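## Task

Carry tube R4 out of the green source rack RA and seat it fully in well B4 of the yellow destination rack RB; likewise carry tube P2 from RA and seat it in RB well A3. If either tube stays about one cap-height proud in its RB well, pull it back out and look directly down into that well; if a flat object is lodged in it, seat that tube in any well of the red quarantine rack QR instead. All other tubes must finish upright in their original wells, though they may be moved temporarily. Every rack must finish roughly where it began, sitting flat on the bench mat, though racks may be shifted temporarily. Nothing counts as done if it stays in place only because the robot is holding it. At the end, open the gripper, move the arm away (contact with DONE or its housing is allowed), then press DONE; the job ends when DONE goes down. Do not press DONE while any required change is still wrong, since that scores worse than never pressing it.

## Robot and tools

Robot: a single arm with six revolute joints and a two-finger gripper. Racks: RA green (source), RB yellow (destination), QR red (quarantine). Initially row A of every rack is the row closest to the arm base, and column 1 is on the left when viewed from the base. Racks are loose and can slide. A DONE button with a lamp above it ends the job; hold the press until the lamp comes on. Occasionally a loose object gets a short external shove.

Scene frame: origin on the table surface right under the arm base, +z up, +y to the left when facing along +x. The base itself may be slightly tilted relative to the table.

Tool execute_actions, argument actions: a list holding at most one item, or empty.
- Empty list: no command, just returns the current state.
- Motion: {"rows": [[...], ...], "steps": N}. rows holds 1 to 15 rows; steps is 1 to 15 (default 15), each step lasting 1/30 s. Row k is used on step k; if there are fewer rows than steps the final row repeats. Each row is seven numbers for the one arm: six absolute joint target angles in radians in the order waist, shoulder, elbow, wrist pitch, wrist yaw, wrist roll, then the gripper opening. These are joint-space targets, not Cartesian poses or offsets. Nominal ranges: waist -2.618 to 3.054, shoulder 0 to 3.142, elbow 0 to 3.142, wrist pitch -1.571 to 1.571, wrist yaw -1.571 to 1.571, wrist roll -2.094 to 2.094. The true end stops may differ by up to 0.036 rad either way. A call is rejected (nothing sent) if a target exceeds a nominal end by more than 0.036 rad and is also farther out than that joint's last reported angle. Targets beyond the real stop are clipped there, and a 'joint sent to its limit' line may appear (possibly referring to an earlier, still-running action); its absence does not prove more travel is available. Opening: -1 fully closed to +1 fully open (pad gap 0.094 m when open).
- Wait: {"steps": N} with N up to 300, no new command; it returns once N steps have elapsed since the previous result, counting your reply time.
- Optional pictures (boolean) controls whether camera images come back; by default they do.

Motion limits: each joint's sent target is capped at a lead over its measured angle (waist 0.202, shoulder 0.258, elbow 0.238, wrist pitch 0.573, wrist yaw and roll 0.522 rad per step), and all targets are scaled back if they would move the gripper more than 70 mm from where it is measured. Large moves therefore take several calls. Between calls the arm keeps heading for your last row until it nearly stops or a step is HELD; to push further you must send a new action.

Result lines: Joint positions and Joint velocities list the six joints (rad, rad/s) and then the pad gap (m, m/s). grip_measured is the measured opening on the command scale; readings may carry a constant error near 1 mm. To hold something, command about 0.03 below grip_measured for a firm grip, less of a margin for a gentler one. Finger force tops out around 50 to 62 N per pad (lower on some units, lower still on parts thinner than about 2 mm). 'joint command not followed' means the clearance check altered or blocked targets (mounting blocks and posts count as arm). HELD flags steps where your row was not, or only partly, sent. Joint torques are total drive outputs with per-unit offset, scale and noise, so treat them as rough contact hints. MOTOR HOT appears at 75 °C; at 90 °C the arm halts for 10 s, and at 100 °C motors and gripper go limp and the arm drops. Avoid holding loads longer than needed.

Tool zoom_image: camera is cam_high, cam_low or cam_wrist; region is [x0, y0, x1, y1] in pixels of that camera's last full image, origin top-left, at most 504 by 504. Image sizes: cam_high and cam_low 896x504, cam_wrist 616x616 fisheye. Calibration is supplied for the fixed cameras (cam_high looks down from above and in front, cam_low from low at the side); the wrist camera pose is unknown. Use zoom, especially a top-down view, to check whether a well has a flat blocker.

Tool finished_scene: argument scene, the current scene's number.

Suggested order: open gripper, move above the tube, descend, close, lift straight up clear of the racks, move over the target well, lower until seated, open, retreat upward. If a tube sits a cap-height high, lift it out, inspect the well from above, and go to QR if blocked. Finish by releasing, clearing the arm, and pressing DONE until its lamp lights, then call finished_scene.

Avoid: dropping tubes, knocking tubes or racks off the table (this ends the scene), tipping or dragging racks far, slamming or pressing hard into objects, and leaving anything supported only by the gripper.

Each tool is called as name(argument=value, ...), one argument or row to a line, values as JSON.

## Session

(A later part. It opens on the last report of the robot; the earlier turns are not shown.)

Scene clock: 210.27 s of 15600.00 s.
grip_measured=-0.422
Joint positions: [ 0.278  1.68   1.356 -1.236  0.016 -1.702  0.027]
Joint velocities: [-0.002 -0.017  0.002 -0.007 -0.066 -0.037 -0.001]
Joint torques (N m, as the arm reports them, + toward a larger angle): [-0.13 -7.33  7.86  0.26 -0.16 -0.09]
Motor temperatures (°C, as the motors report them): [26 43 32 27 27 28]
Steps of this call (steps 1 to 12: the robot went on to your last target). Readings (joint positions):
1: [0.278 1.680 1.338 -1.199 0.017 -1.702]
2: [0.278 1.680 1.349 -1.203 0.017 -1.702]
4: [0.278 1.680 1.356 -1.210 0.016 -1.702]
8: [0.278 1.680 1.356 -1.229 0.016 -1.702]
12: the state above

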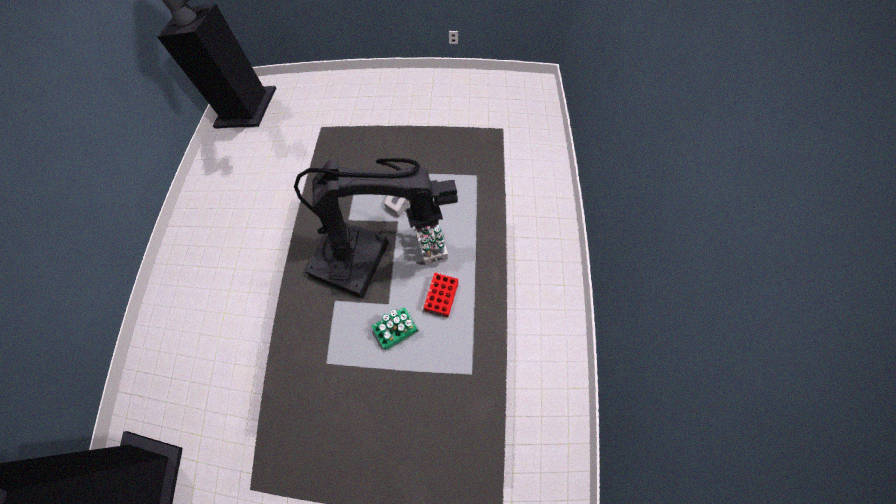

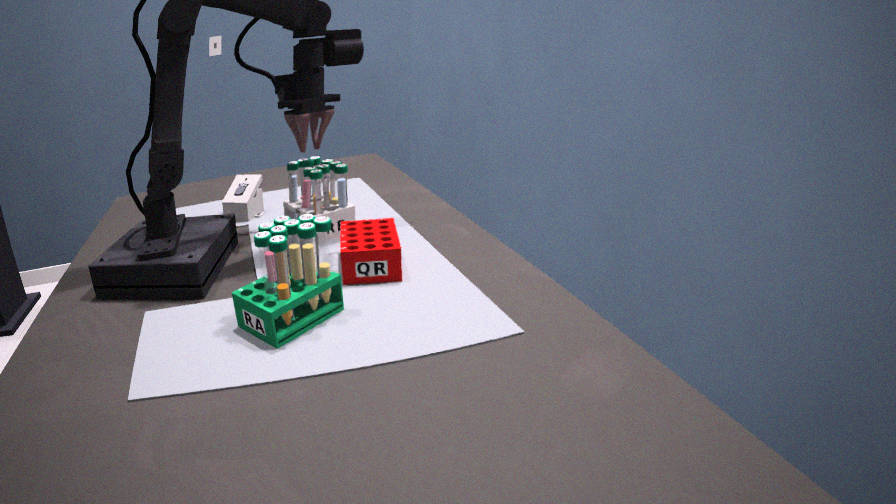

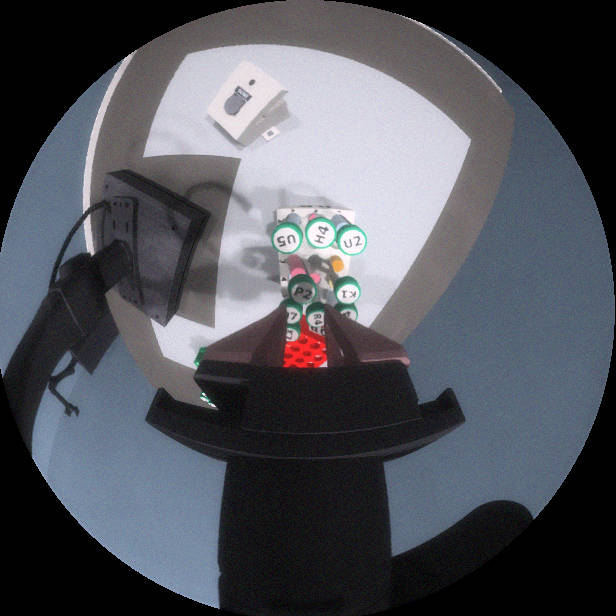

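execute_actions(
  actions=[
    {"rows":[[0.278,1.675,1.345,-1.19,0,-1.71,-0.38],[0.278,1.675,1.335,-1.175,0,-1.71,-0.38],[0.278,1.675,1.325,-1.16,0,-1.71,-0.38],[0.278,1.675,1.315,-1.15,0,-1.71,-0.38],[0.278,1.675,1.305,-1.14,0,-1.71,-0.38],[0.278,1.675,1.295,-1.13,0,-1.71,-0.38],[0.278,1.675,1.285,-1.12,0,-1.71,-0.38],[0.278,1.675,1.275,-1.11,0,-1.71,-0.38],[0.278,1.675,1.265,-1.10,0,-1.71,-0.38],[0.278,1.675,1.255,-1.095,0,-1.71,-0.38],[0.278,1.675,1.245,-1.09,0,-1.71,-0.38],[0.278,1.675,1.235,-1.088,0,-1.71,-0.38],[0.278,1.675,1.23,-1.088,0,-1.71,-0.38]],"steps":15},
  ],
  pictures=false,
)

execute_actions(
  actions=[
    {"steps":10},
  ],
)

Scene clock: 217.33 s of 15600.00 s.
grip_measured=-0.382
Joint positions: [ 0.278  1.68   1.235 -1.118  0.016 -1.702  0.029]
Joint velocities: [-0.002  0.007 -0.129  0.095  0.037 -0.037 -0.001]
Joint torques (N m, as the arm reports them, + toward a larger angle): [-0.13 -7.27  5.94  0.61 -0.15 -0.1 ]
Motor temperatures (°C, as the motors report them): [26 43 32 27 27 28]
Steps of this call (steps 1 to 30: the robot went on to your last target; steps 31 to 90: nothing new was sent; then 3.57 s passed at rest; steps 91 to 105: all 15 steps of this action). Readings (joint positions):
91: [0.278 1.680 1.356 -1.237 0.016 -1.702]
92: [0.278 1.680 1.352 -1.228 0.016 -1.702]
94: [0.278 1.680 1.339 -1.204 0.016 -1.702]
98: [0.278 1.680 1.297 -1.163 0.016 -1.702]
105: the state above

Scene clock: 217.67 s of 15600.00 s.
grip_measured=-0.382
Joint positions: [ 0.278  1.68   1.232 -1.104  0.016 -1.702  0.029]
Joint velocities: [-0.007 -0.017  0.002  0.051  0.022  0.007  0.   ]
Joint torques (N m, as the arm reports them, + toward a larger angle): [-0.1  -7.3   5.68  0.55 -0.15 -0.1 ]
Motor temperatures (°C, as the motors report them): [26 43 32 27 27 28]
Steps of this call (steps 1 to 10: the robot went on to your last target). Readings (joint positions):
1: [0.278 1.680 1.232 -1.117 0.016 -1.702]
2: [0.278 1.680 1.232 -1.115 0.016 -1.702]
4: [0.278 1.680 1.232 -1.110 0.016 -1.702]
8: [0.278 1.680 1.232 -1.105 0.016 -1.702]
10: the state above

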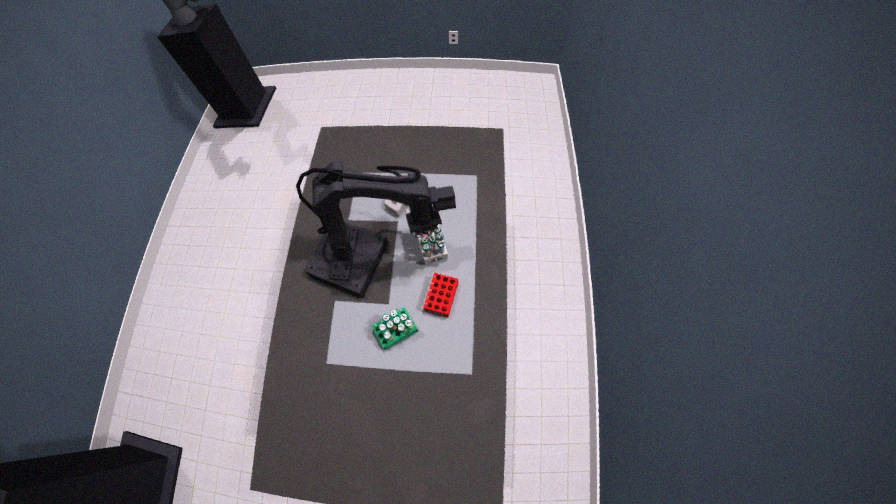

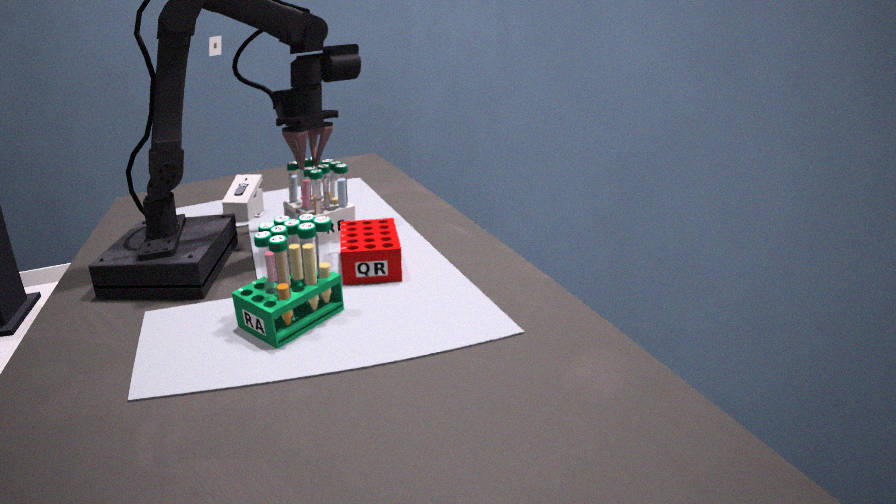

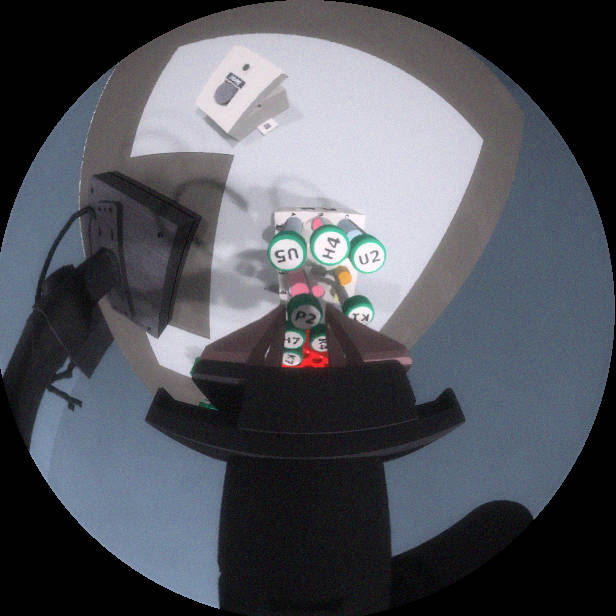

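execute_actions(
  actions=[
    {"rows":[[0.278,1.675,1.23,-1.11,0,-1.71,-0.44],[0.278,1.675,1.23,-1.12,0,-1.71,-0.48],[0.278,1.675,1.23,-1.14,0,-1.71,-0.51],[0.278,1.675,1.23,-1.16,0,-1.71,-0.525],[0.278,1.675,1.23,-1.165,0,-1.71,-0.525]],"steps":15},
  ],
)

Scene clock: 220.50 s of 15600.00 s.
grip_measured=-0.519
Joint positions: [ 0.278  1.68   1.232 -1.109  0.015 -1.702  0.023]
Joint velocities: [-0.007 -0.007  0.012 -0.066  0.007 -0.007 -0.001]
Joint torques (N m, as the arm reports them, + toward a larger angle): [-0.12 -7.34  5.65  0.01 -0.14 -0.08]
Motor temperatures (°C, as the motors report them): [26 43 32 27 27 28]
Steps of this call (steps 1 to 30: the robot went on to your last target; steps 31 to 70: nothing new was sent; steps 71 to 85: all 15 steps of this action). Readings (joint positions):
71: [0.278 1.680 1.232 -1.102 0.016 -1.702]
72: [0.278 1.680 1.232 -1.102 0.016 -1.702]
74: [0.278 1.680 1.232 -1.106 0.016 -1.702]
78: [0.278 1.680 1.232 -1.109 0.015 -1.702]
85: the state above

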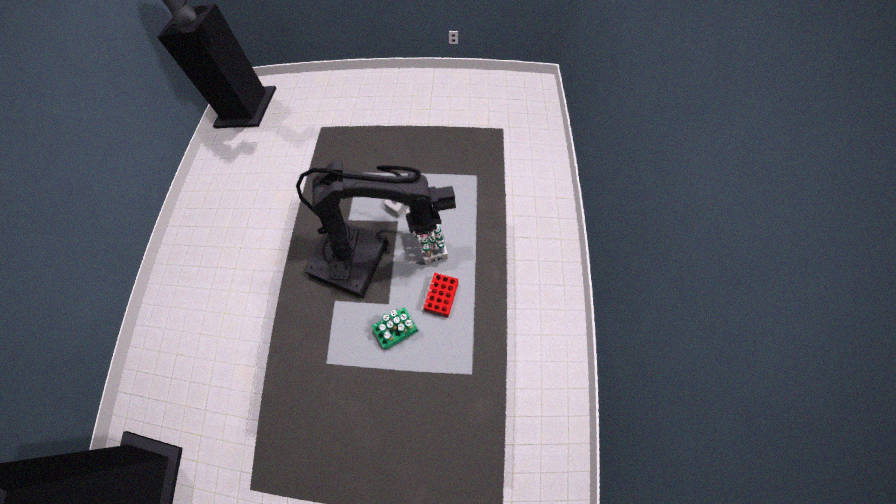

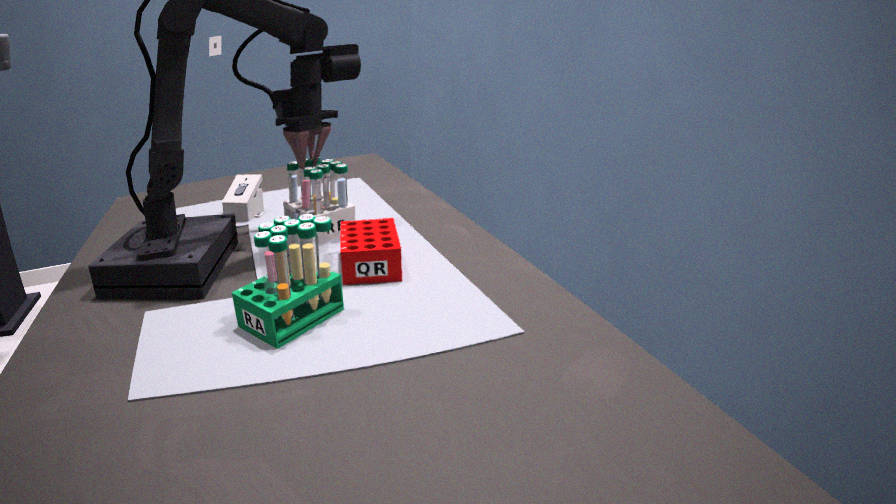

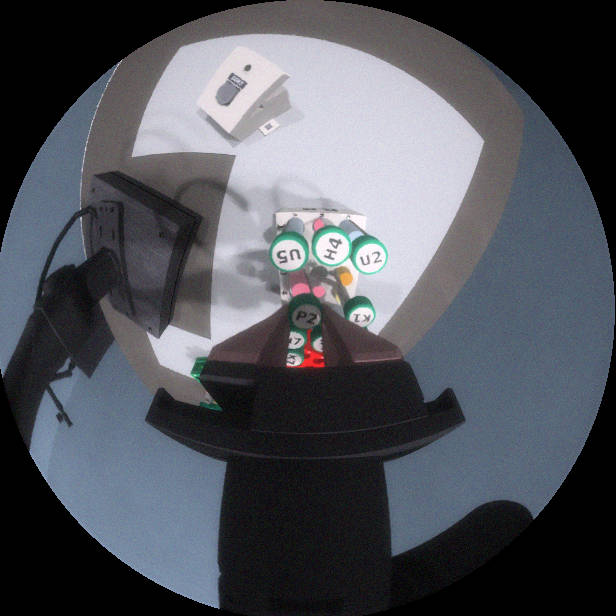

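execute_actions(
  actions=[
    {"rows":[[0.278,1.675,1.232,-1.125,0,-1.71,-0.55],[0.278,1.675,1.232,-1.125,0,-1.71,-0.58],[0.278,1.675,1.232,-1.125,0,-1.71,-0.6],[0.278,1.675,1.232,-1.125,0,-1.71,-0.6],[0.278,1.675,1.232,-1.125,0,-1.71,-0.6],[0.278,1.675,1.232,-1.125,0,-1.71,-0.6],[0.278,1.675,1.255,-1.14,0,-1.71,-0.6],[0.278,1.675,1.265,-1.16,0,-1.71,-0.6],[0.278,1.67,1.275,-1.17,0,-1.71,-0.6],[0.278,1.665,1.285,-1.18,0,-1.71,-0.6],[0.278,1.66,1.295,-1.19,0,-1.71,-0.6],[0.278,1.655,1.305,-1.20,0,-1.71,-0.6],[0.278,1.65,1.315,-1.21,0,-1.71,-0.6]],"steps":15},
  ],
)

Scene clock: 224.80 s of 15600.00 s.
grip_measured=-0.561
Joint positions: [ 0.278  1.68   1.281 -1.157  0.015 -1.702  0.021]
Joint velocities: [ 0.007 -0.002  0.149 -0.227 -0.022  0.051 -0.   ]
Joint torques (N m, as the arm reports them, + toward a larger angle): [-0.12 -9.34  7.86  0.23 -0.14 -0.08]
Motor temperatures (°C, as the motors report them): [26 43 32 27 27 28]
Steps of this call (steps 1 to 15: the robot went on to your last target; steps 16 to 90: nothing new was sent; then 0.80 s passed at rest; steps 91 to 105: all 15 steps of this action). Readings (joint positions):
91: [0.278 1.680 1.232 -1.109 0.015 -1.702]
92: [0.278 1.680 1.232 -1.108 0.015 -1.702]
94: [0.278 1.680 1.232 -1.108 0.015 -1.702]
98: [0.278 1.680 1.232 -1.108 0.015 -1.702]
105: the state above

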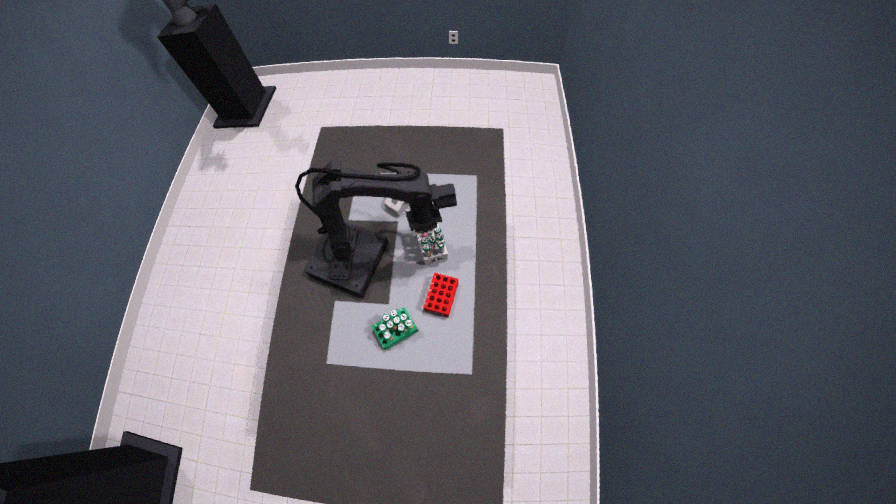

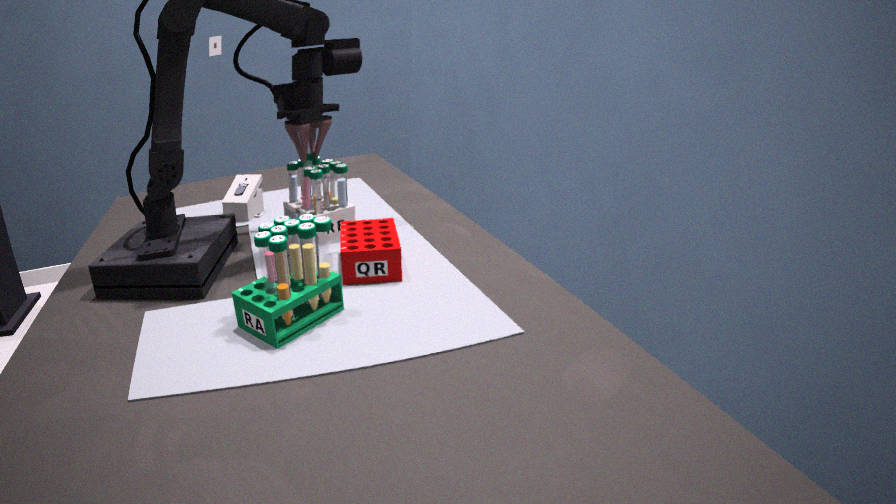

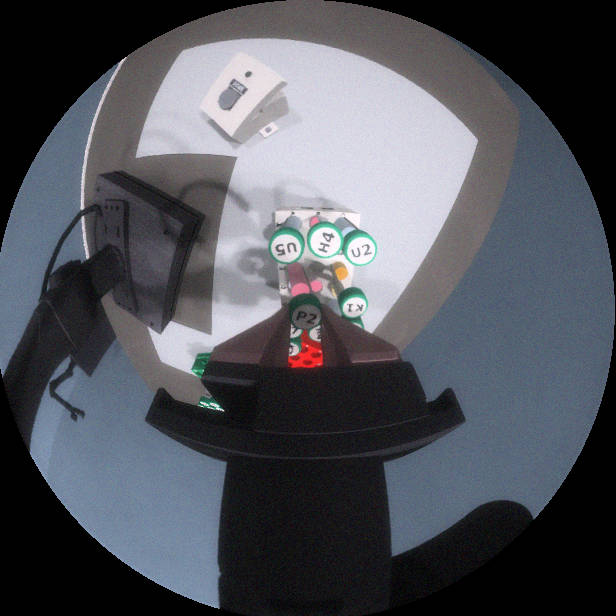

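execute_actions(
  actions=[
    {"rows":[[0.278,1.65,1.33,-1.23,0,-1.71,-0.6],[0.278,1.65,1.345,-1.25,0,-1.71,-0.6],[0.278,1.65,1.36,-1.27,0,-1.71,-0.6],[0.278,1.65,1.38,-1.29,0,-1.71,-0.6],[0.278,1.65,1.40,-1.315,0,-1.71,-0.6],[0.278,1.65,1.43,-1.345,0,-1.71,-0.6],[0.278,1.65,1.46,-1.375,0,-1.71,-0.6],[0.278,1.65,1.49,-1.41,0,-1.71,-0.6],[0.278,1.65,1.53,-1.45,0,-1.71,-0.6],[0.278,1.65,1.57,-1.49,0,-1.71,-0.6],[0.278,1.66,1.61,-1.53,0,-1.71,-0.6],[0.278,1.67,1.65,-1.56,0,-1.71,-0.6],[0.278,1.68,1.69,-1.578,0,-1.71,-0.6],[0.278,1.68,1.72,-1.578,0,-1.71,-0.6],[0.278,1.68,1.75,-1.578,0,-1.71,-0.6]],"steps":15},
  ],
  pictures=false,
)

execute_actions(
  actions=[
    {"rows":[[0.278,1.68,1.75,-1.578,0,-1.71,-0.6],[0.278,1.68,1.75,-1.578,0,-1.71,-0.6],[0.278,1.68,1.75,-1.578,0,-1.71,-0.6],[0.278,1.68,1.75,-1.578,0,-1.71,-0.6],[0.278,1.68,1.75,-1.578,0,-1.71,-0.6],[0.25,1.68,1.75,-1.578,0,-1.71,-0.6],[0.22,1.68,1.75,-1.578,0,-1.71,-0.6],[0.19,1.68,1.75,-1.578,0,-1.71,-0.6],[0.16,1.68,1.75,-1.578,0,-1.71,-0.6],[0.13,1.68,1.75,-1.578,0,-1.71,-0.6],[0.10,1.68,1.75,-1.578,0,-1.71,-0.6],[0.075,1.68,1.75,-1.578,0,-1.71,-0.6],[0.055,1.68,1.75,-1.578,0,-1.71,-0.6]],"steps":15},
  ],
  pictures=false,
)

execute_actions(
  actions=[
    {"steps":6},
  ],
)

zoom_image(
  camera="cam_wrist",
  region=[250,160,350,270],
)

Scene clock: 234.70 s of 15600.00 s.
grip_measured=-0.561
Joint positions: [ 0.278  1.68   1.669 -1.477  0.014 -1.702  0.021]
Joint velocities: [ 0.012 -0.002  1.033 -0.535 -0.037 -0.022 -0.   ]
Joint torques (N m, as the arm reports them, + toward a larger angle): [-0.12 -6.92  7.36  0.38 -0.13 -0.09]
Motor temperatures (°C, as the motors report them): [26 44 33 27 27 28]
Steps of this call (steps 1 to 30: the robot went on to your last target; steps 31 to 90: nothing new was sent; then 6.40 s passed at rest; steps 91 to 105: all 15 steps of this action). Readings (joint positions):
91: [0.278 1.680 1.288 -1.171 0.014 -1.702]
92: [0.278 1.680 1.293 -1.177 0.014 -1.702]
94: [0.278 1.680 1.317 -1.204 0.014 -1.702]
98: [0.278 1.680 1.405 -1.287 0.014 -1.702]
105: the state above

Scene clock: 235.20 s of 15600.00 s.
grip_measured=-0.561
Joint positions: [ 0.057  1.681  1.73  -1.547  0.014 -1.703  0.021]
Joint velocities: [-0.408 -0.002 -0.012  0.007  0.066  0.11   0.001]
Joint torques (N m, as the arm reports them, + toward a larger angle): [ 2.14 -7.    7.42  0.33 -0.27 -0.1 ]
Motor temperatures (°C, as the motors report them): [26 44 33 27 27 28]
Steps of this call (steps 1 to 15: all 15 steps of this action). Readings (joint positions):
1: [0.278 1.680 1.698 -1.489 0.014 -1.702]
2: [0.278 1.680 1.718 -1.498 0.014 -1.702]
4: [0.278 1.680 1.730 -1.511 0.014 -1.702]
8: [0.253 1.681 1.730 -1.539 0.007 -1.703]
15: the state above

Scene clock: 235.40 s of 15600.00 s.
grip_measured=-0.561
Joint positions: [ 0.049  1.681  1.73  -1.553  0.016 -1.703  0.021]
Joint velocities: [-0.012  0.007  0.007 -0.051 -0.037  0.037 -0.001]
Joint torques (N m, as the arm reports them, + toward a larger angle): [ 0.52 -6.92  7.42  0.36 -0.16 -0.08]
Motor temperatures (°C, as the motors report them): [26 44 33 27 27 28]
Steps of this call (steps 1 to 6: the robot went on to your last target). Readings (joint positions):
1: [0.048 1.681 1.730 -1.548 0.016 -1.703]
2: [0.046 1.681 1.730 -1.549 0.017 -1.703]
4: [0.048 1.681 1.730 -1.551 0.016 -1.703]
6: the state above

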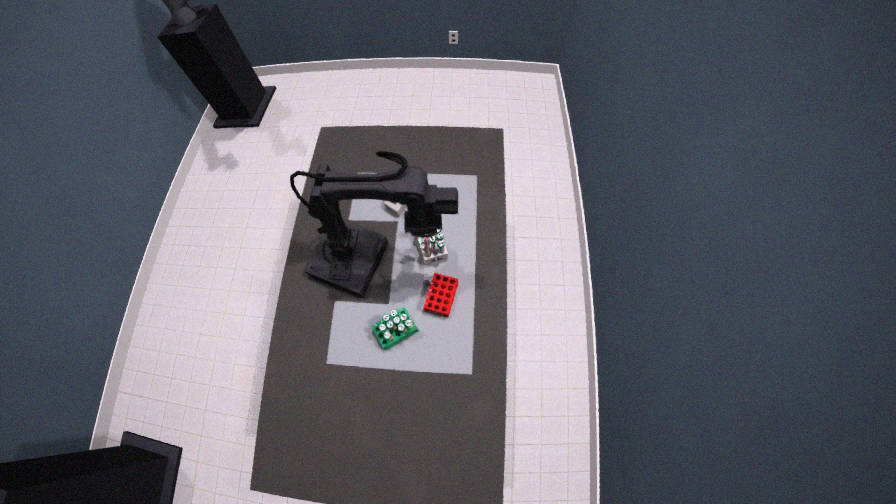

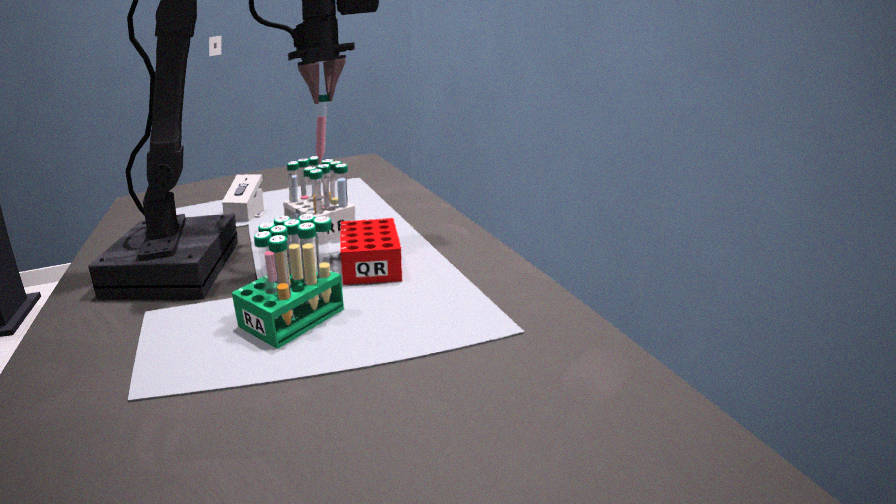

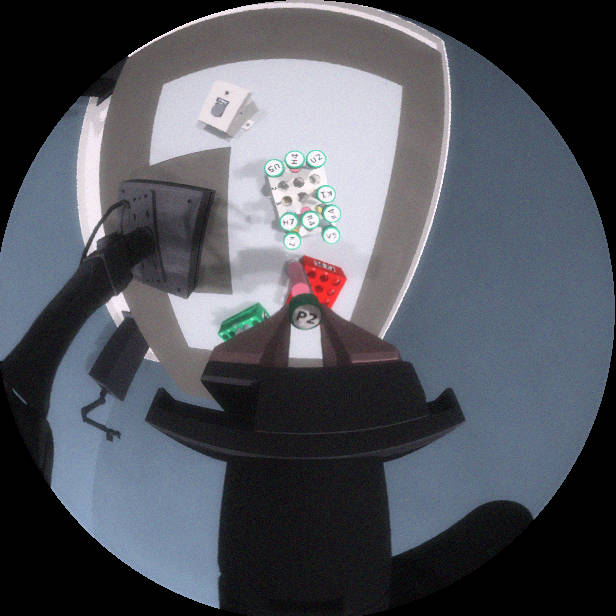

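Region (250, 160, 350, 270) of cam_wrist's 616x616 image, scaled by 4.582, with more detail than that image has; it fills the left 458 columns of this view, and the rest is white.

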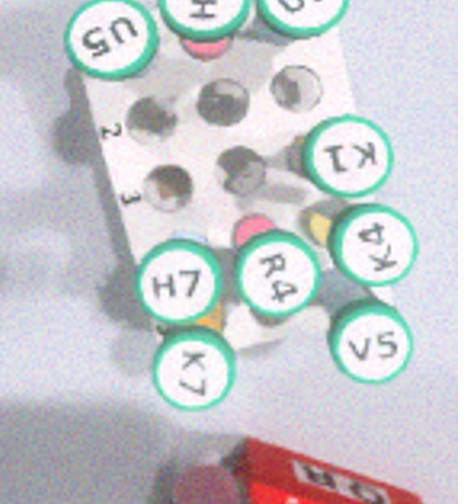

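execute_actions(
  actions=[
    {"rows":[[0.03,1.68,1.75,-1.56,0,-1.71,-0.6],[0.0,1.68,1.74,-1.55,0,-1.71,-0.6],[-0.03,1.68,1.73,-1.53,0,-1.71,-0.6],[-0.06,1.685,1.72,-1.51,0,-1.71,-0.6],[-0.09,1.69,1.71,-1.49,0,-1.71,-0.6],[-0.12,1.695,1.69,-1.46,0,-1.71,-0.6],[-0.15,1.70,1.67,-1.43,0,-1.71,-0.6],[-0.18,1.705,1.645,-1.40,0,-1.71,-0.6],[-0.20,1.71,1.62,-1.37,0,-1.71,-0.6],[-0.22,1.714,1.595,-1.345,0,-1.71,-0.6],[-0.235,1.714,1.57,-1.32,0,-1.71,-0.6],[-0.25,1.714,1.545,-1.30,0,-1.71,-0.6],[-0.25,1.714,1.525,-1.28,0,-1.71,-0.6],[-0.25,1.714,1.51,-1.27,0,-1.71,-0.6],[-0.25,1.714,1.50,-1.27,0,-1.71,-0.6]],"steps":15},
  ],
  pictures=false,
)

execute_actions(
  actions=[
    {"steps":20},
  ],
)

zoom_image(
  camera="cam_wrist",
  region=[220,190,380,340],
)

Scene clock: 243.43 s of 15600.00 s.
grip_measured=-0.561
Joint positions: [-0.253  1.722  1.523 -1.341  0.015 -1.703  0.021]
Joint velocities: [-0.051  0.115 -0.559  0.359  0.022 -0.022 -0.   ]
Joint torques (N m, as the arm reports them, + toward a larger angle): [ 0.46 -8.78  7.    0.56 -0.18 -0.08]
Motor temperatures (°C, as the motors report them): [26 44 33 27 27 28]
Steps of this call (steps 1 to 15: the robot went on to your last target; steps 16 to 90: nothing new was sent; then 4.53 s passed at rest; steps 91 to 105: all 15 steps of this action). Readings (joint positions):
91: [0.048 1.681 1.730 -1.554 0.016 -1.703]
92: [0.042 1.681 1.730 -1.554 0.013 -1.703]
94: [0.008 1.681 1.730 -1.551 0.007 -1.703]
98: [-0.120 1.682 1.692 -1.492 0.005 -1.703]
105: the state above

Scene clock: 244.10 s of 15600.00 s.
grip_measured=-0.561
Joint positions: [-0.253  1.732  1.493 -1.285  0.015 -1.703  0.021]
Joint velocities: [ 0.002  0.007  0.007 -0.066  0.037  0.037 -0.003]
Joint torques (N m, as the arm reports them, + toward a larger angle): [ 0.14 -8.88  6.55  0.61 -0.14 -0.09]
Motor temperatures (°C, as the motors report them): [26 44 33 27 27 28]
Steps of this call (steps 1 to 20: the robot went on to your last target). Readings (joint positions):
1: [-0.253 1.727 1.507 -1.331 0.015 -1.703]
2: [-0.253 1.731 1.498 -1.324 0.015 -1.703]
4: [-0.253 1.732 1.493 -1.313 0.015 -1.703]
8: [-0.253 1.732 1.493 -1.294 0.015 -1.703]
20: the state above

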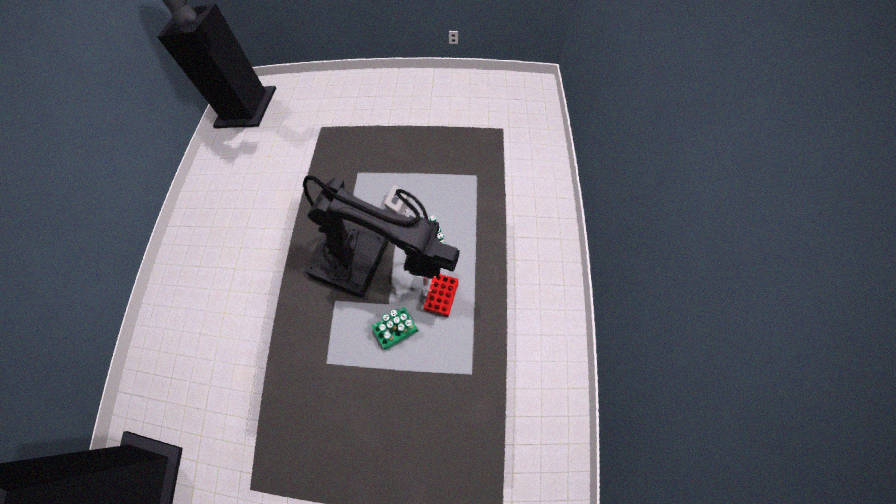

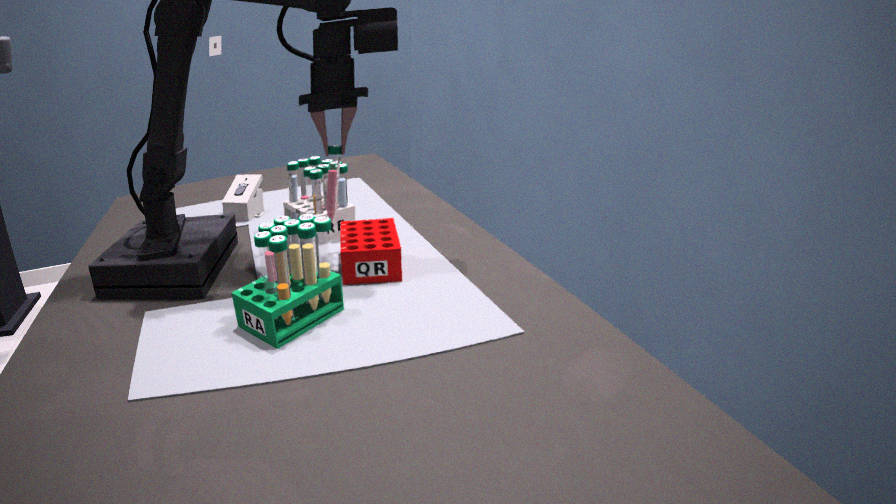

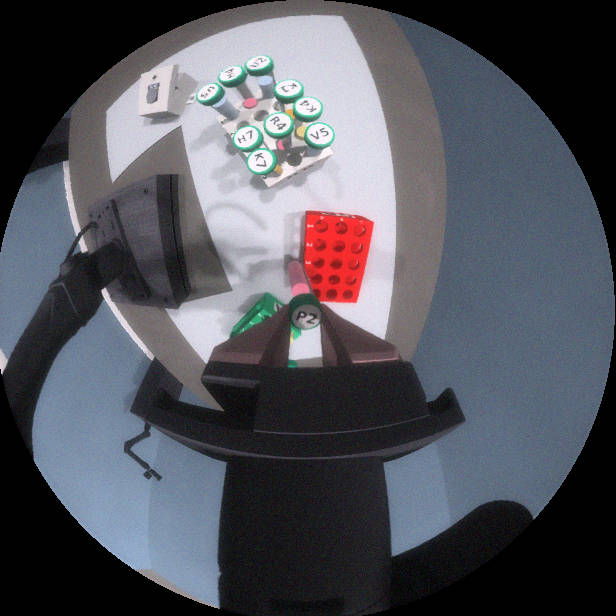

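Region (220, 190, 380, 340) of cam_wrist's 616x616 image, scaled by 3.150, with more detail than that image has; it fills the top 472 rows of this view, and the rest is white.

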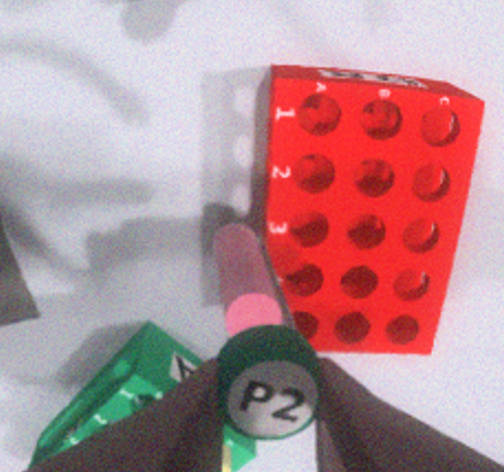

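execute_actions(
  actions=[
    {"rows":[[-0.25,1.725,1.53,-1.275,0,-1.71,-0.6],[-0.25,1.725,1.55,-1.275,0,-1.71,-0.6],[-0.25,1.73,1.57,-1.275,0,-1.71,-0.6],[-0.25,1.74,1.585,-1.275,0,-1.71,-0.6],[-0.25,1.75,1.60,-1.275,0,-1.71,-0.6],[-0.25,1.76,1.615,-1.275,0,-1.71,-0.6],[-0.25,1.77,1.63,-1.275,0,-1.71,-0.6],[-0.25,1.78,1.64,-1.275,0,-1.71,-0.6],[-0.25,1.79,1.64,-1.275,0,-1.71,-0.6],[-0.25,1.80,1.64,-1.275,0,-1.71,-0.6],[-0.25,1.806,1.64,-1.275,0,-1.71,-0.6]],"steps":15},
  ],
  pictures=false,
)

execute_actions(
  actions=[
    {"steps":6},
  ],
)

zoom_image(
  camera="cam_wrist",
  region=[220,190,380,340],
)

Scene clock: 251.27 s of 15600.00 s.
grip_measured=-0.561
Joint positions: [-0.253  1.81   1.615 -1.278  0.015 -1.703  0.021]
Joint velocities: [ 0.002  0.129 -0.007  0.007 -0.066 -0.007 -0.   ]
Joint torques (N m, as the arm reports them, + toward a larger angle): [ 0.12 -9.25  8.21  0.61 -0.15 -0.09]
Motor temperatures (°C, as the motors report them): [26 44 33 27 27 28]
Steps of this call (steps 1 to 15: the robot went on to your last target; steps 16 to 90: nothing new was sent; then 3.67 s passed at rest; steps 91 to 105: all 15 steps of this action). Readings (joint positions):
91: [-0.253 1.732 1.493 -1.284 0.015 -1.703]
92: [-0.253 1.732 1.497 -1.285 0.015 -1.703]
94: [-0.253 1.737 1.519 -1.286 0.015 -1.703]
98: [-0.253 1.759 1.590 -1.284 0.015 -1.703]
105: the state above

Scene clock: 251.47 s of 15600.00 s.
grip_measured=-0.561
Joint positions: [-0.253  1.816  1.615 -1.278  0.015 -1.703  0.021]
Joint velocities: [-0.017  0.002  0.017 -0.037  0.066 -0.051  0.   ]
Joint torques (N m, as the arm reports them, + toward a larger angle): [ 0.18 -9.02  8.18  0.61 -0.13 -0.08]
Motor temperatures (°C, as the motors report them): [26 44 33 27 27 28]
Steps of this call (steps 1 to 6: the robot went on to your last target). Readings (joint positions):
1: [-0.253 1.814 1.615 -1.278 0.015 -1.703]
2: [-0.253 1.816 1.615 -1.278 0.015 -1.703]
4: [-0.253 1.816 1.615 -1.278 0.015 -1.703]
6: the state above

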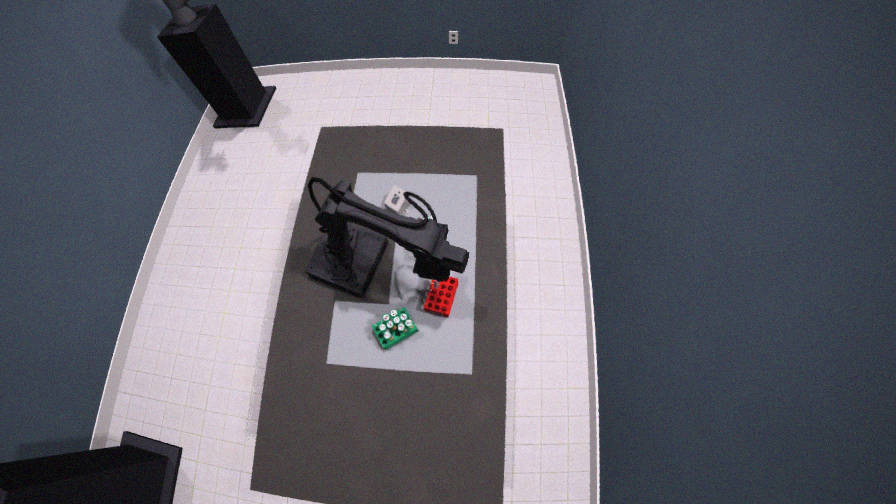

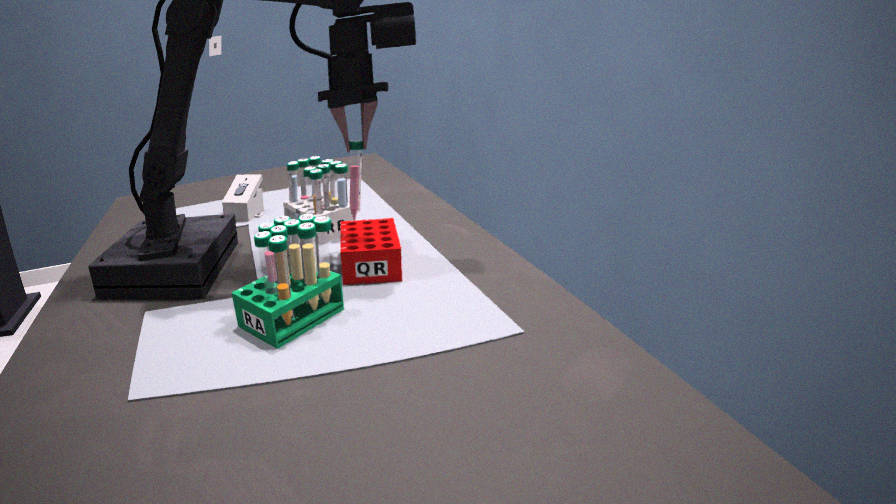

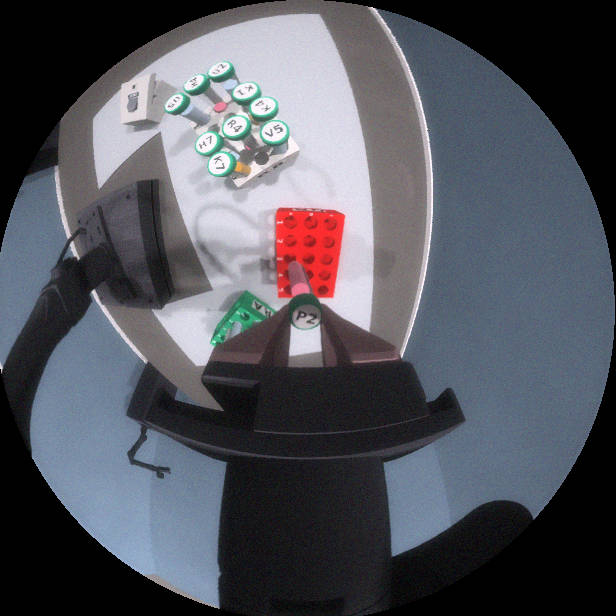

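Region (220, 190, 380, 340) of cam_wrist's 616x616 image, scaled by 3.150, with more detail than that image has; it fills the top 472 rows of this view, and the rest is white.

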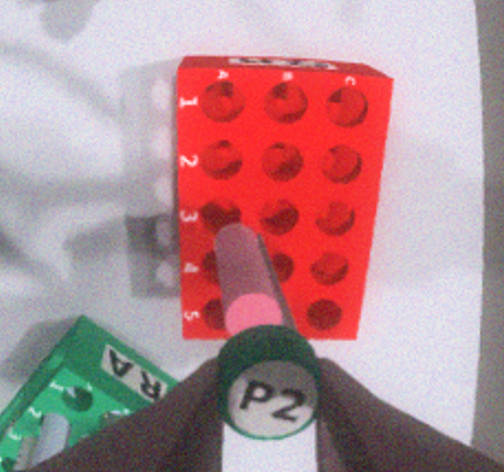

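execute_actions(
  actions=[
    {"rows":[[-0.243,1.806,1.605,-1.26,0,-1.71,-0.6],[-0.24,1.806,1.598,-1.25,0,-1.71,-0.6],[-0.238,1.806,1.591,-1.243,0,-1.71,-0.6],[-0.238,1.806,1.584,-1.238,0,-1.71,-0.6],[-0.238,1.806,1.577,-1.236,0,-1.71,-0.6],[-0.238,1.806,1.573,-1.236,0,-1.71,-0.6]],"steps":15},
  ],
)

zoom_image(
  camera="cam_wrist",
  region=[220,190,380,340],
)

zoom_image(
  camera="cam_low",
  region=[300,120,430,290],
)

Scene clock: 255.47 s of 15600.00 s.
grip_measured=-0.561
Joint positions: [-0.245  1.816  1.574 -1.254  0.015 -1.703  0.021]
Joint velocities: [-0.007  0.002 -0.002 -0.007 -0.051  0.007 -0.   ]
Joint torques (N m, as the arm reports them, + toward a larger angle): [ 0.48 -9.11  5.93  0.65 -0.13 -0.07]
Motor temperatures (°C, as the motors report them): [26 44 33 27 27 28]
Steps of this call (steps 1 to 15: the robot went on to your last target; steps 16 to 90: nothing new was sent; then 0.50 s passed at rest; steps 91 to 105: all 15 steps of this action). Readings (joint positions):
91: [-0.253 1.816 1.615 -1.278 0.015 -1.703]
92: [-0.253 1.816 1.613 -1.276 0.015 -1.703]
94: [-0.250 1.816 1.603 -1.267 0.015 -1.703]
98: [-0.245 1.816 1.577 -1.258 0.015 -1.703]
105: the state above

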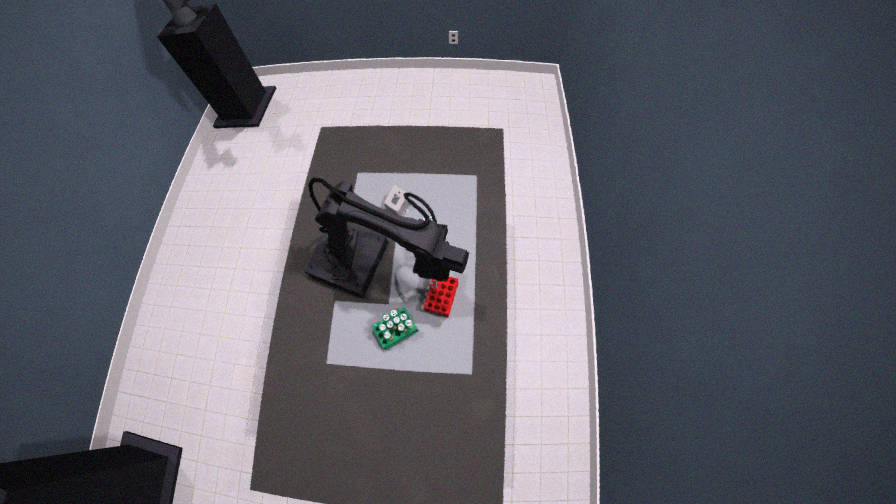

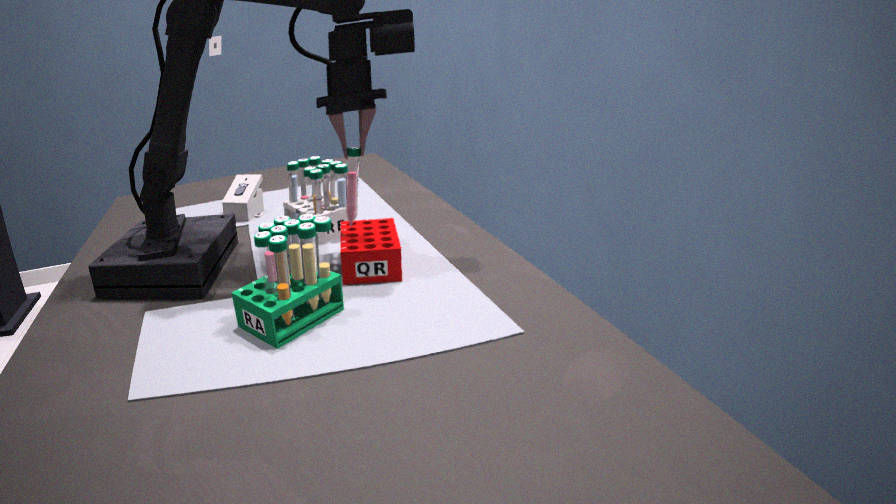

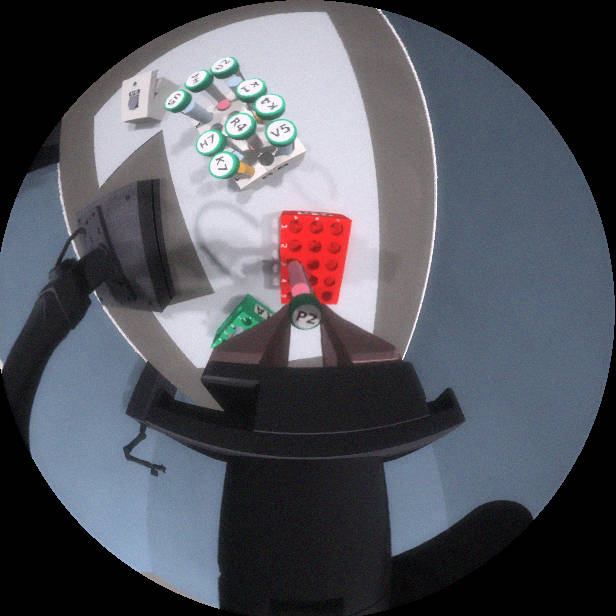

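Region (220, 190, 380, 340) of cam_wrist's 616x616 image, scaled by 3.150, with more detail than that image has; it fills the top 472 rows of this view, and the rest is white.

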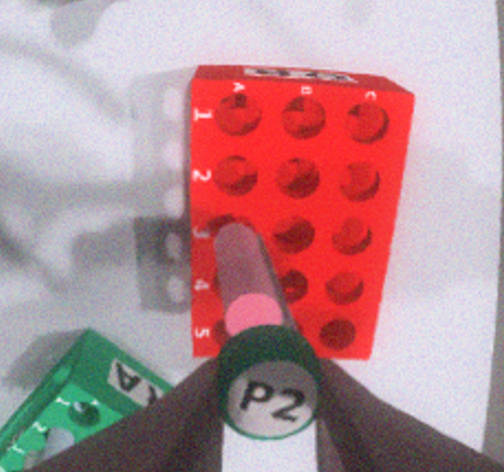

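Region (300, 120, 430, 290) of cam_low's 896x504 image, scaled by 2.965, with more detail than that image has; it fills the left 385 columns of this view, and the rest is white.

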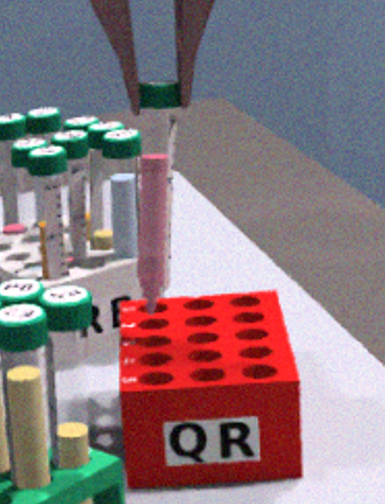

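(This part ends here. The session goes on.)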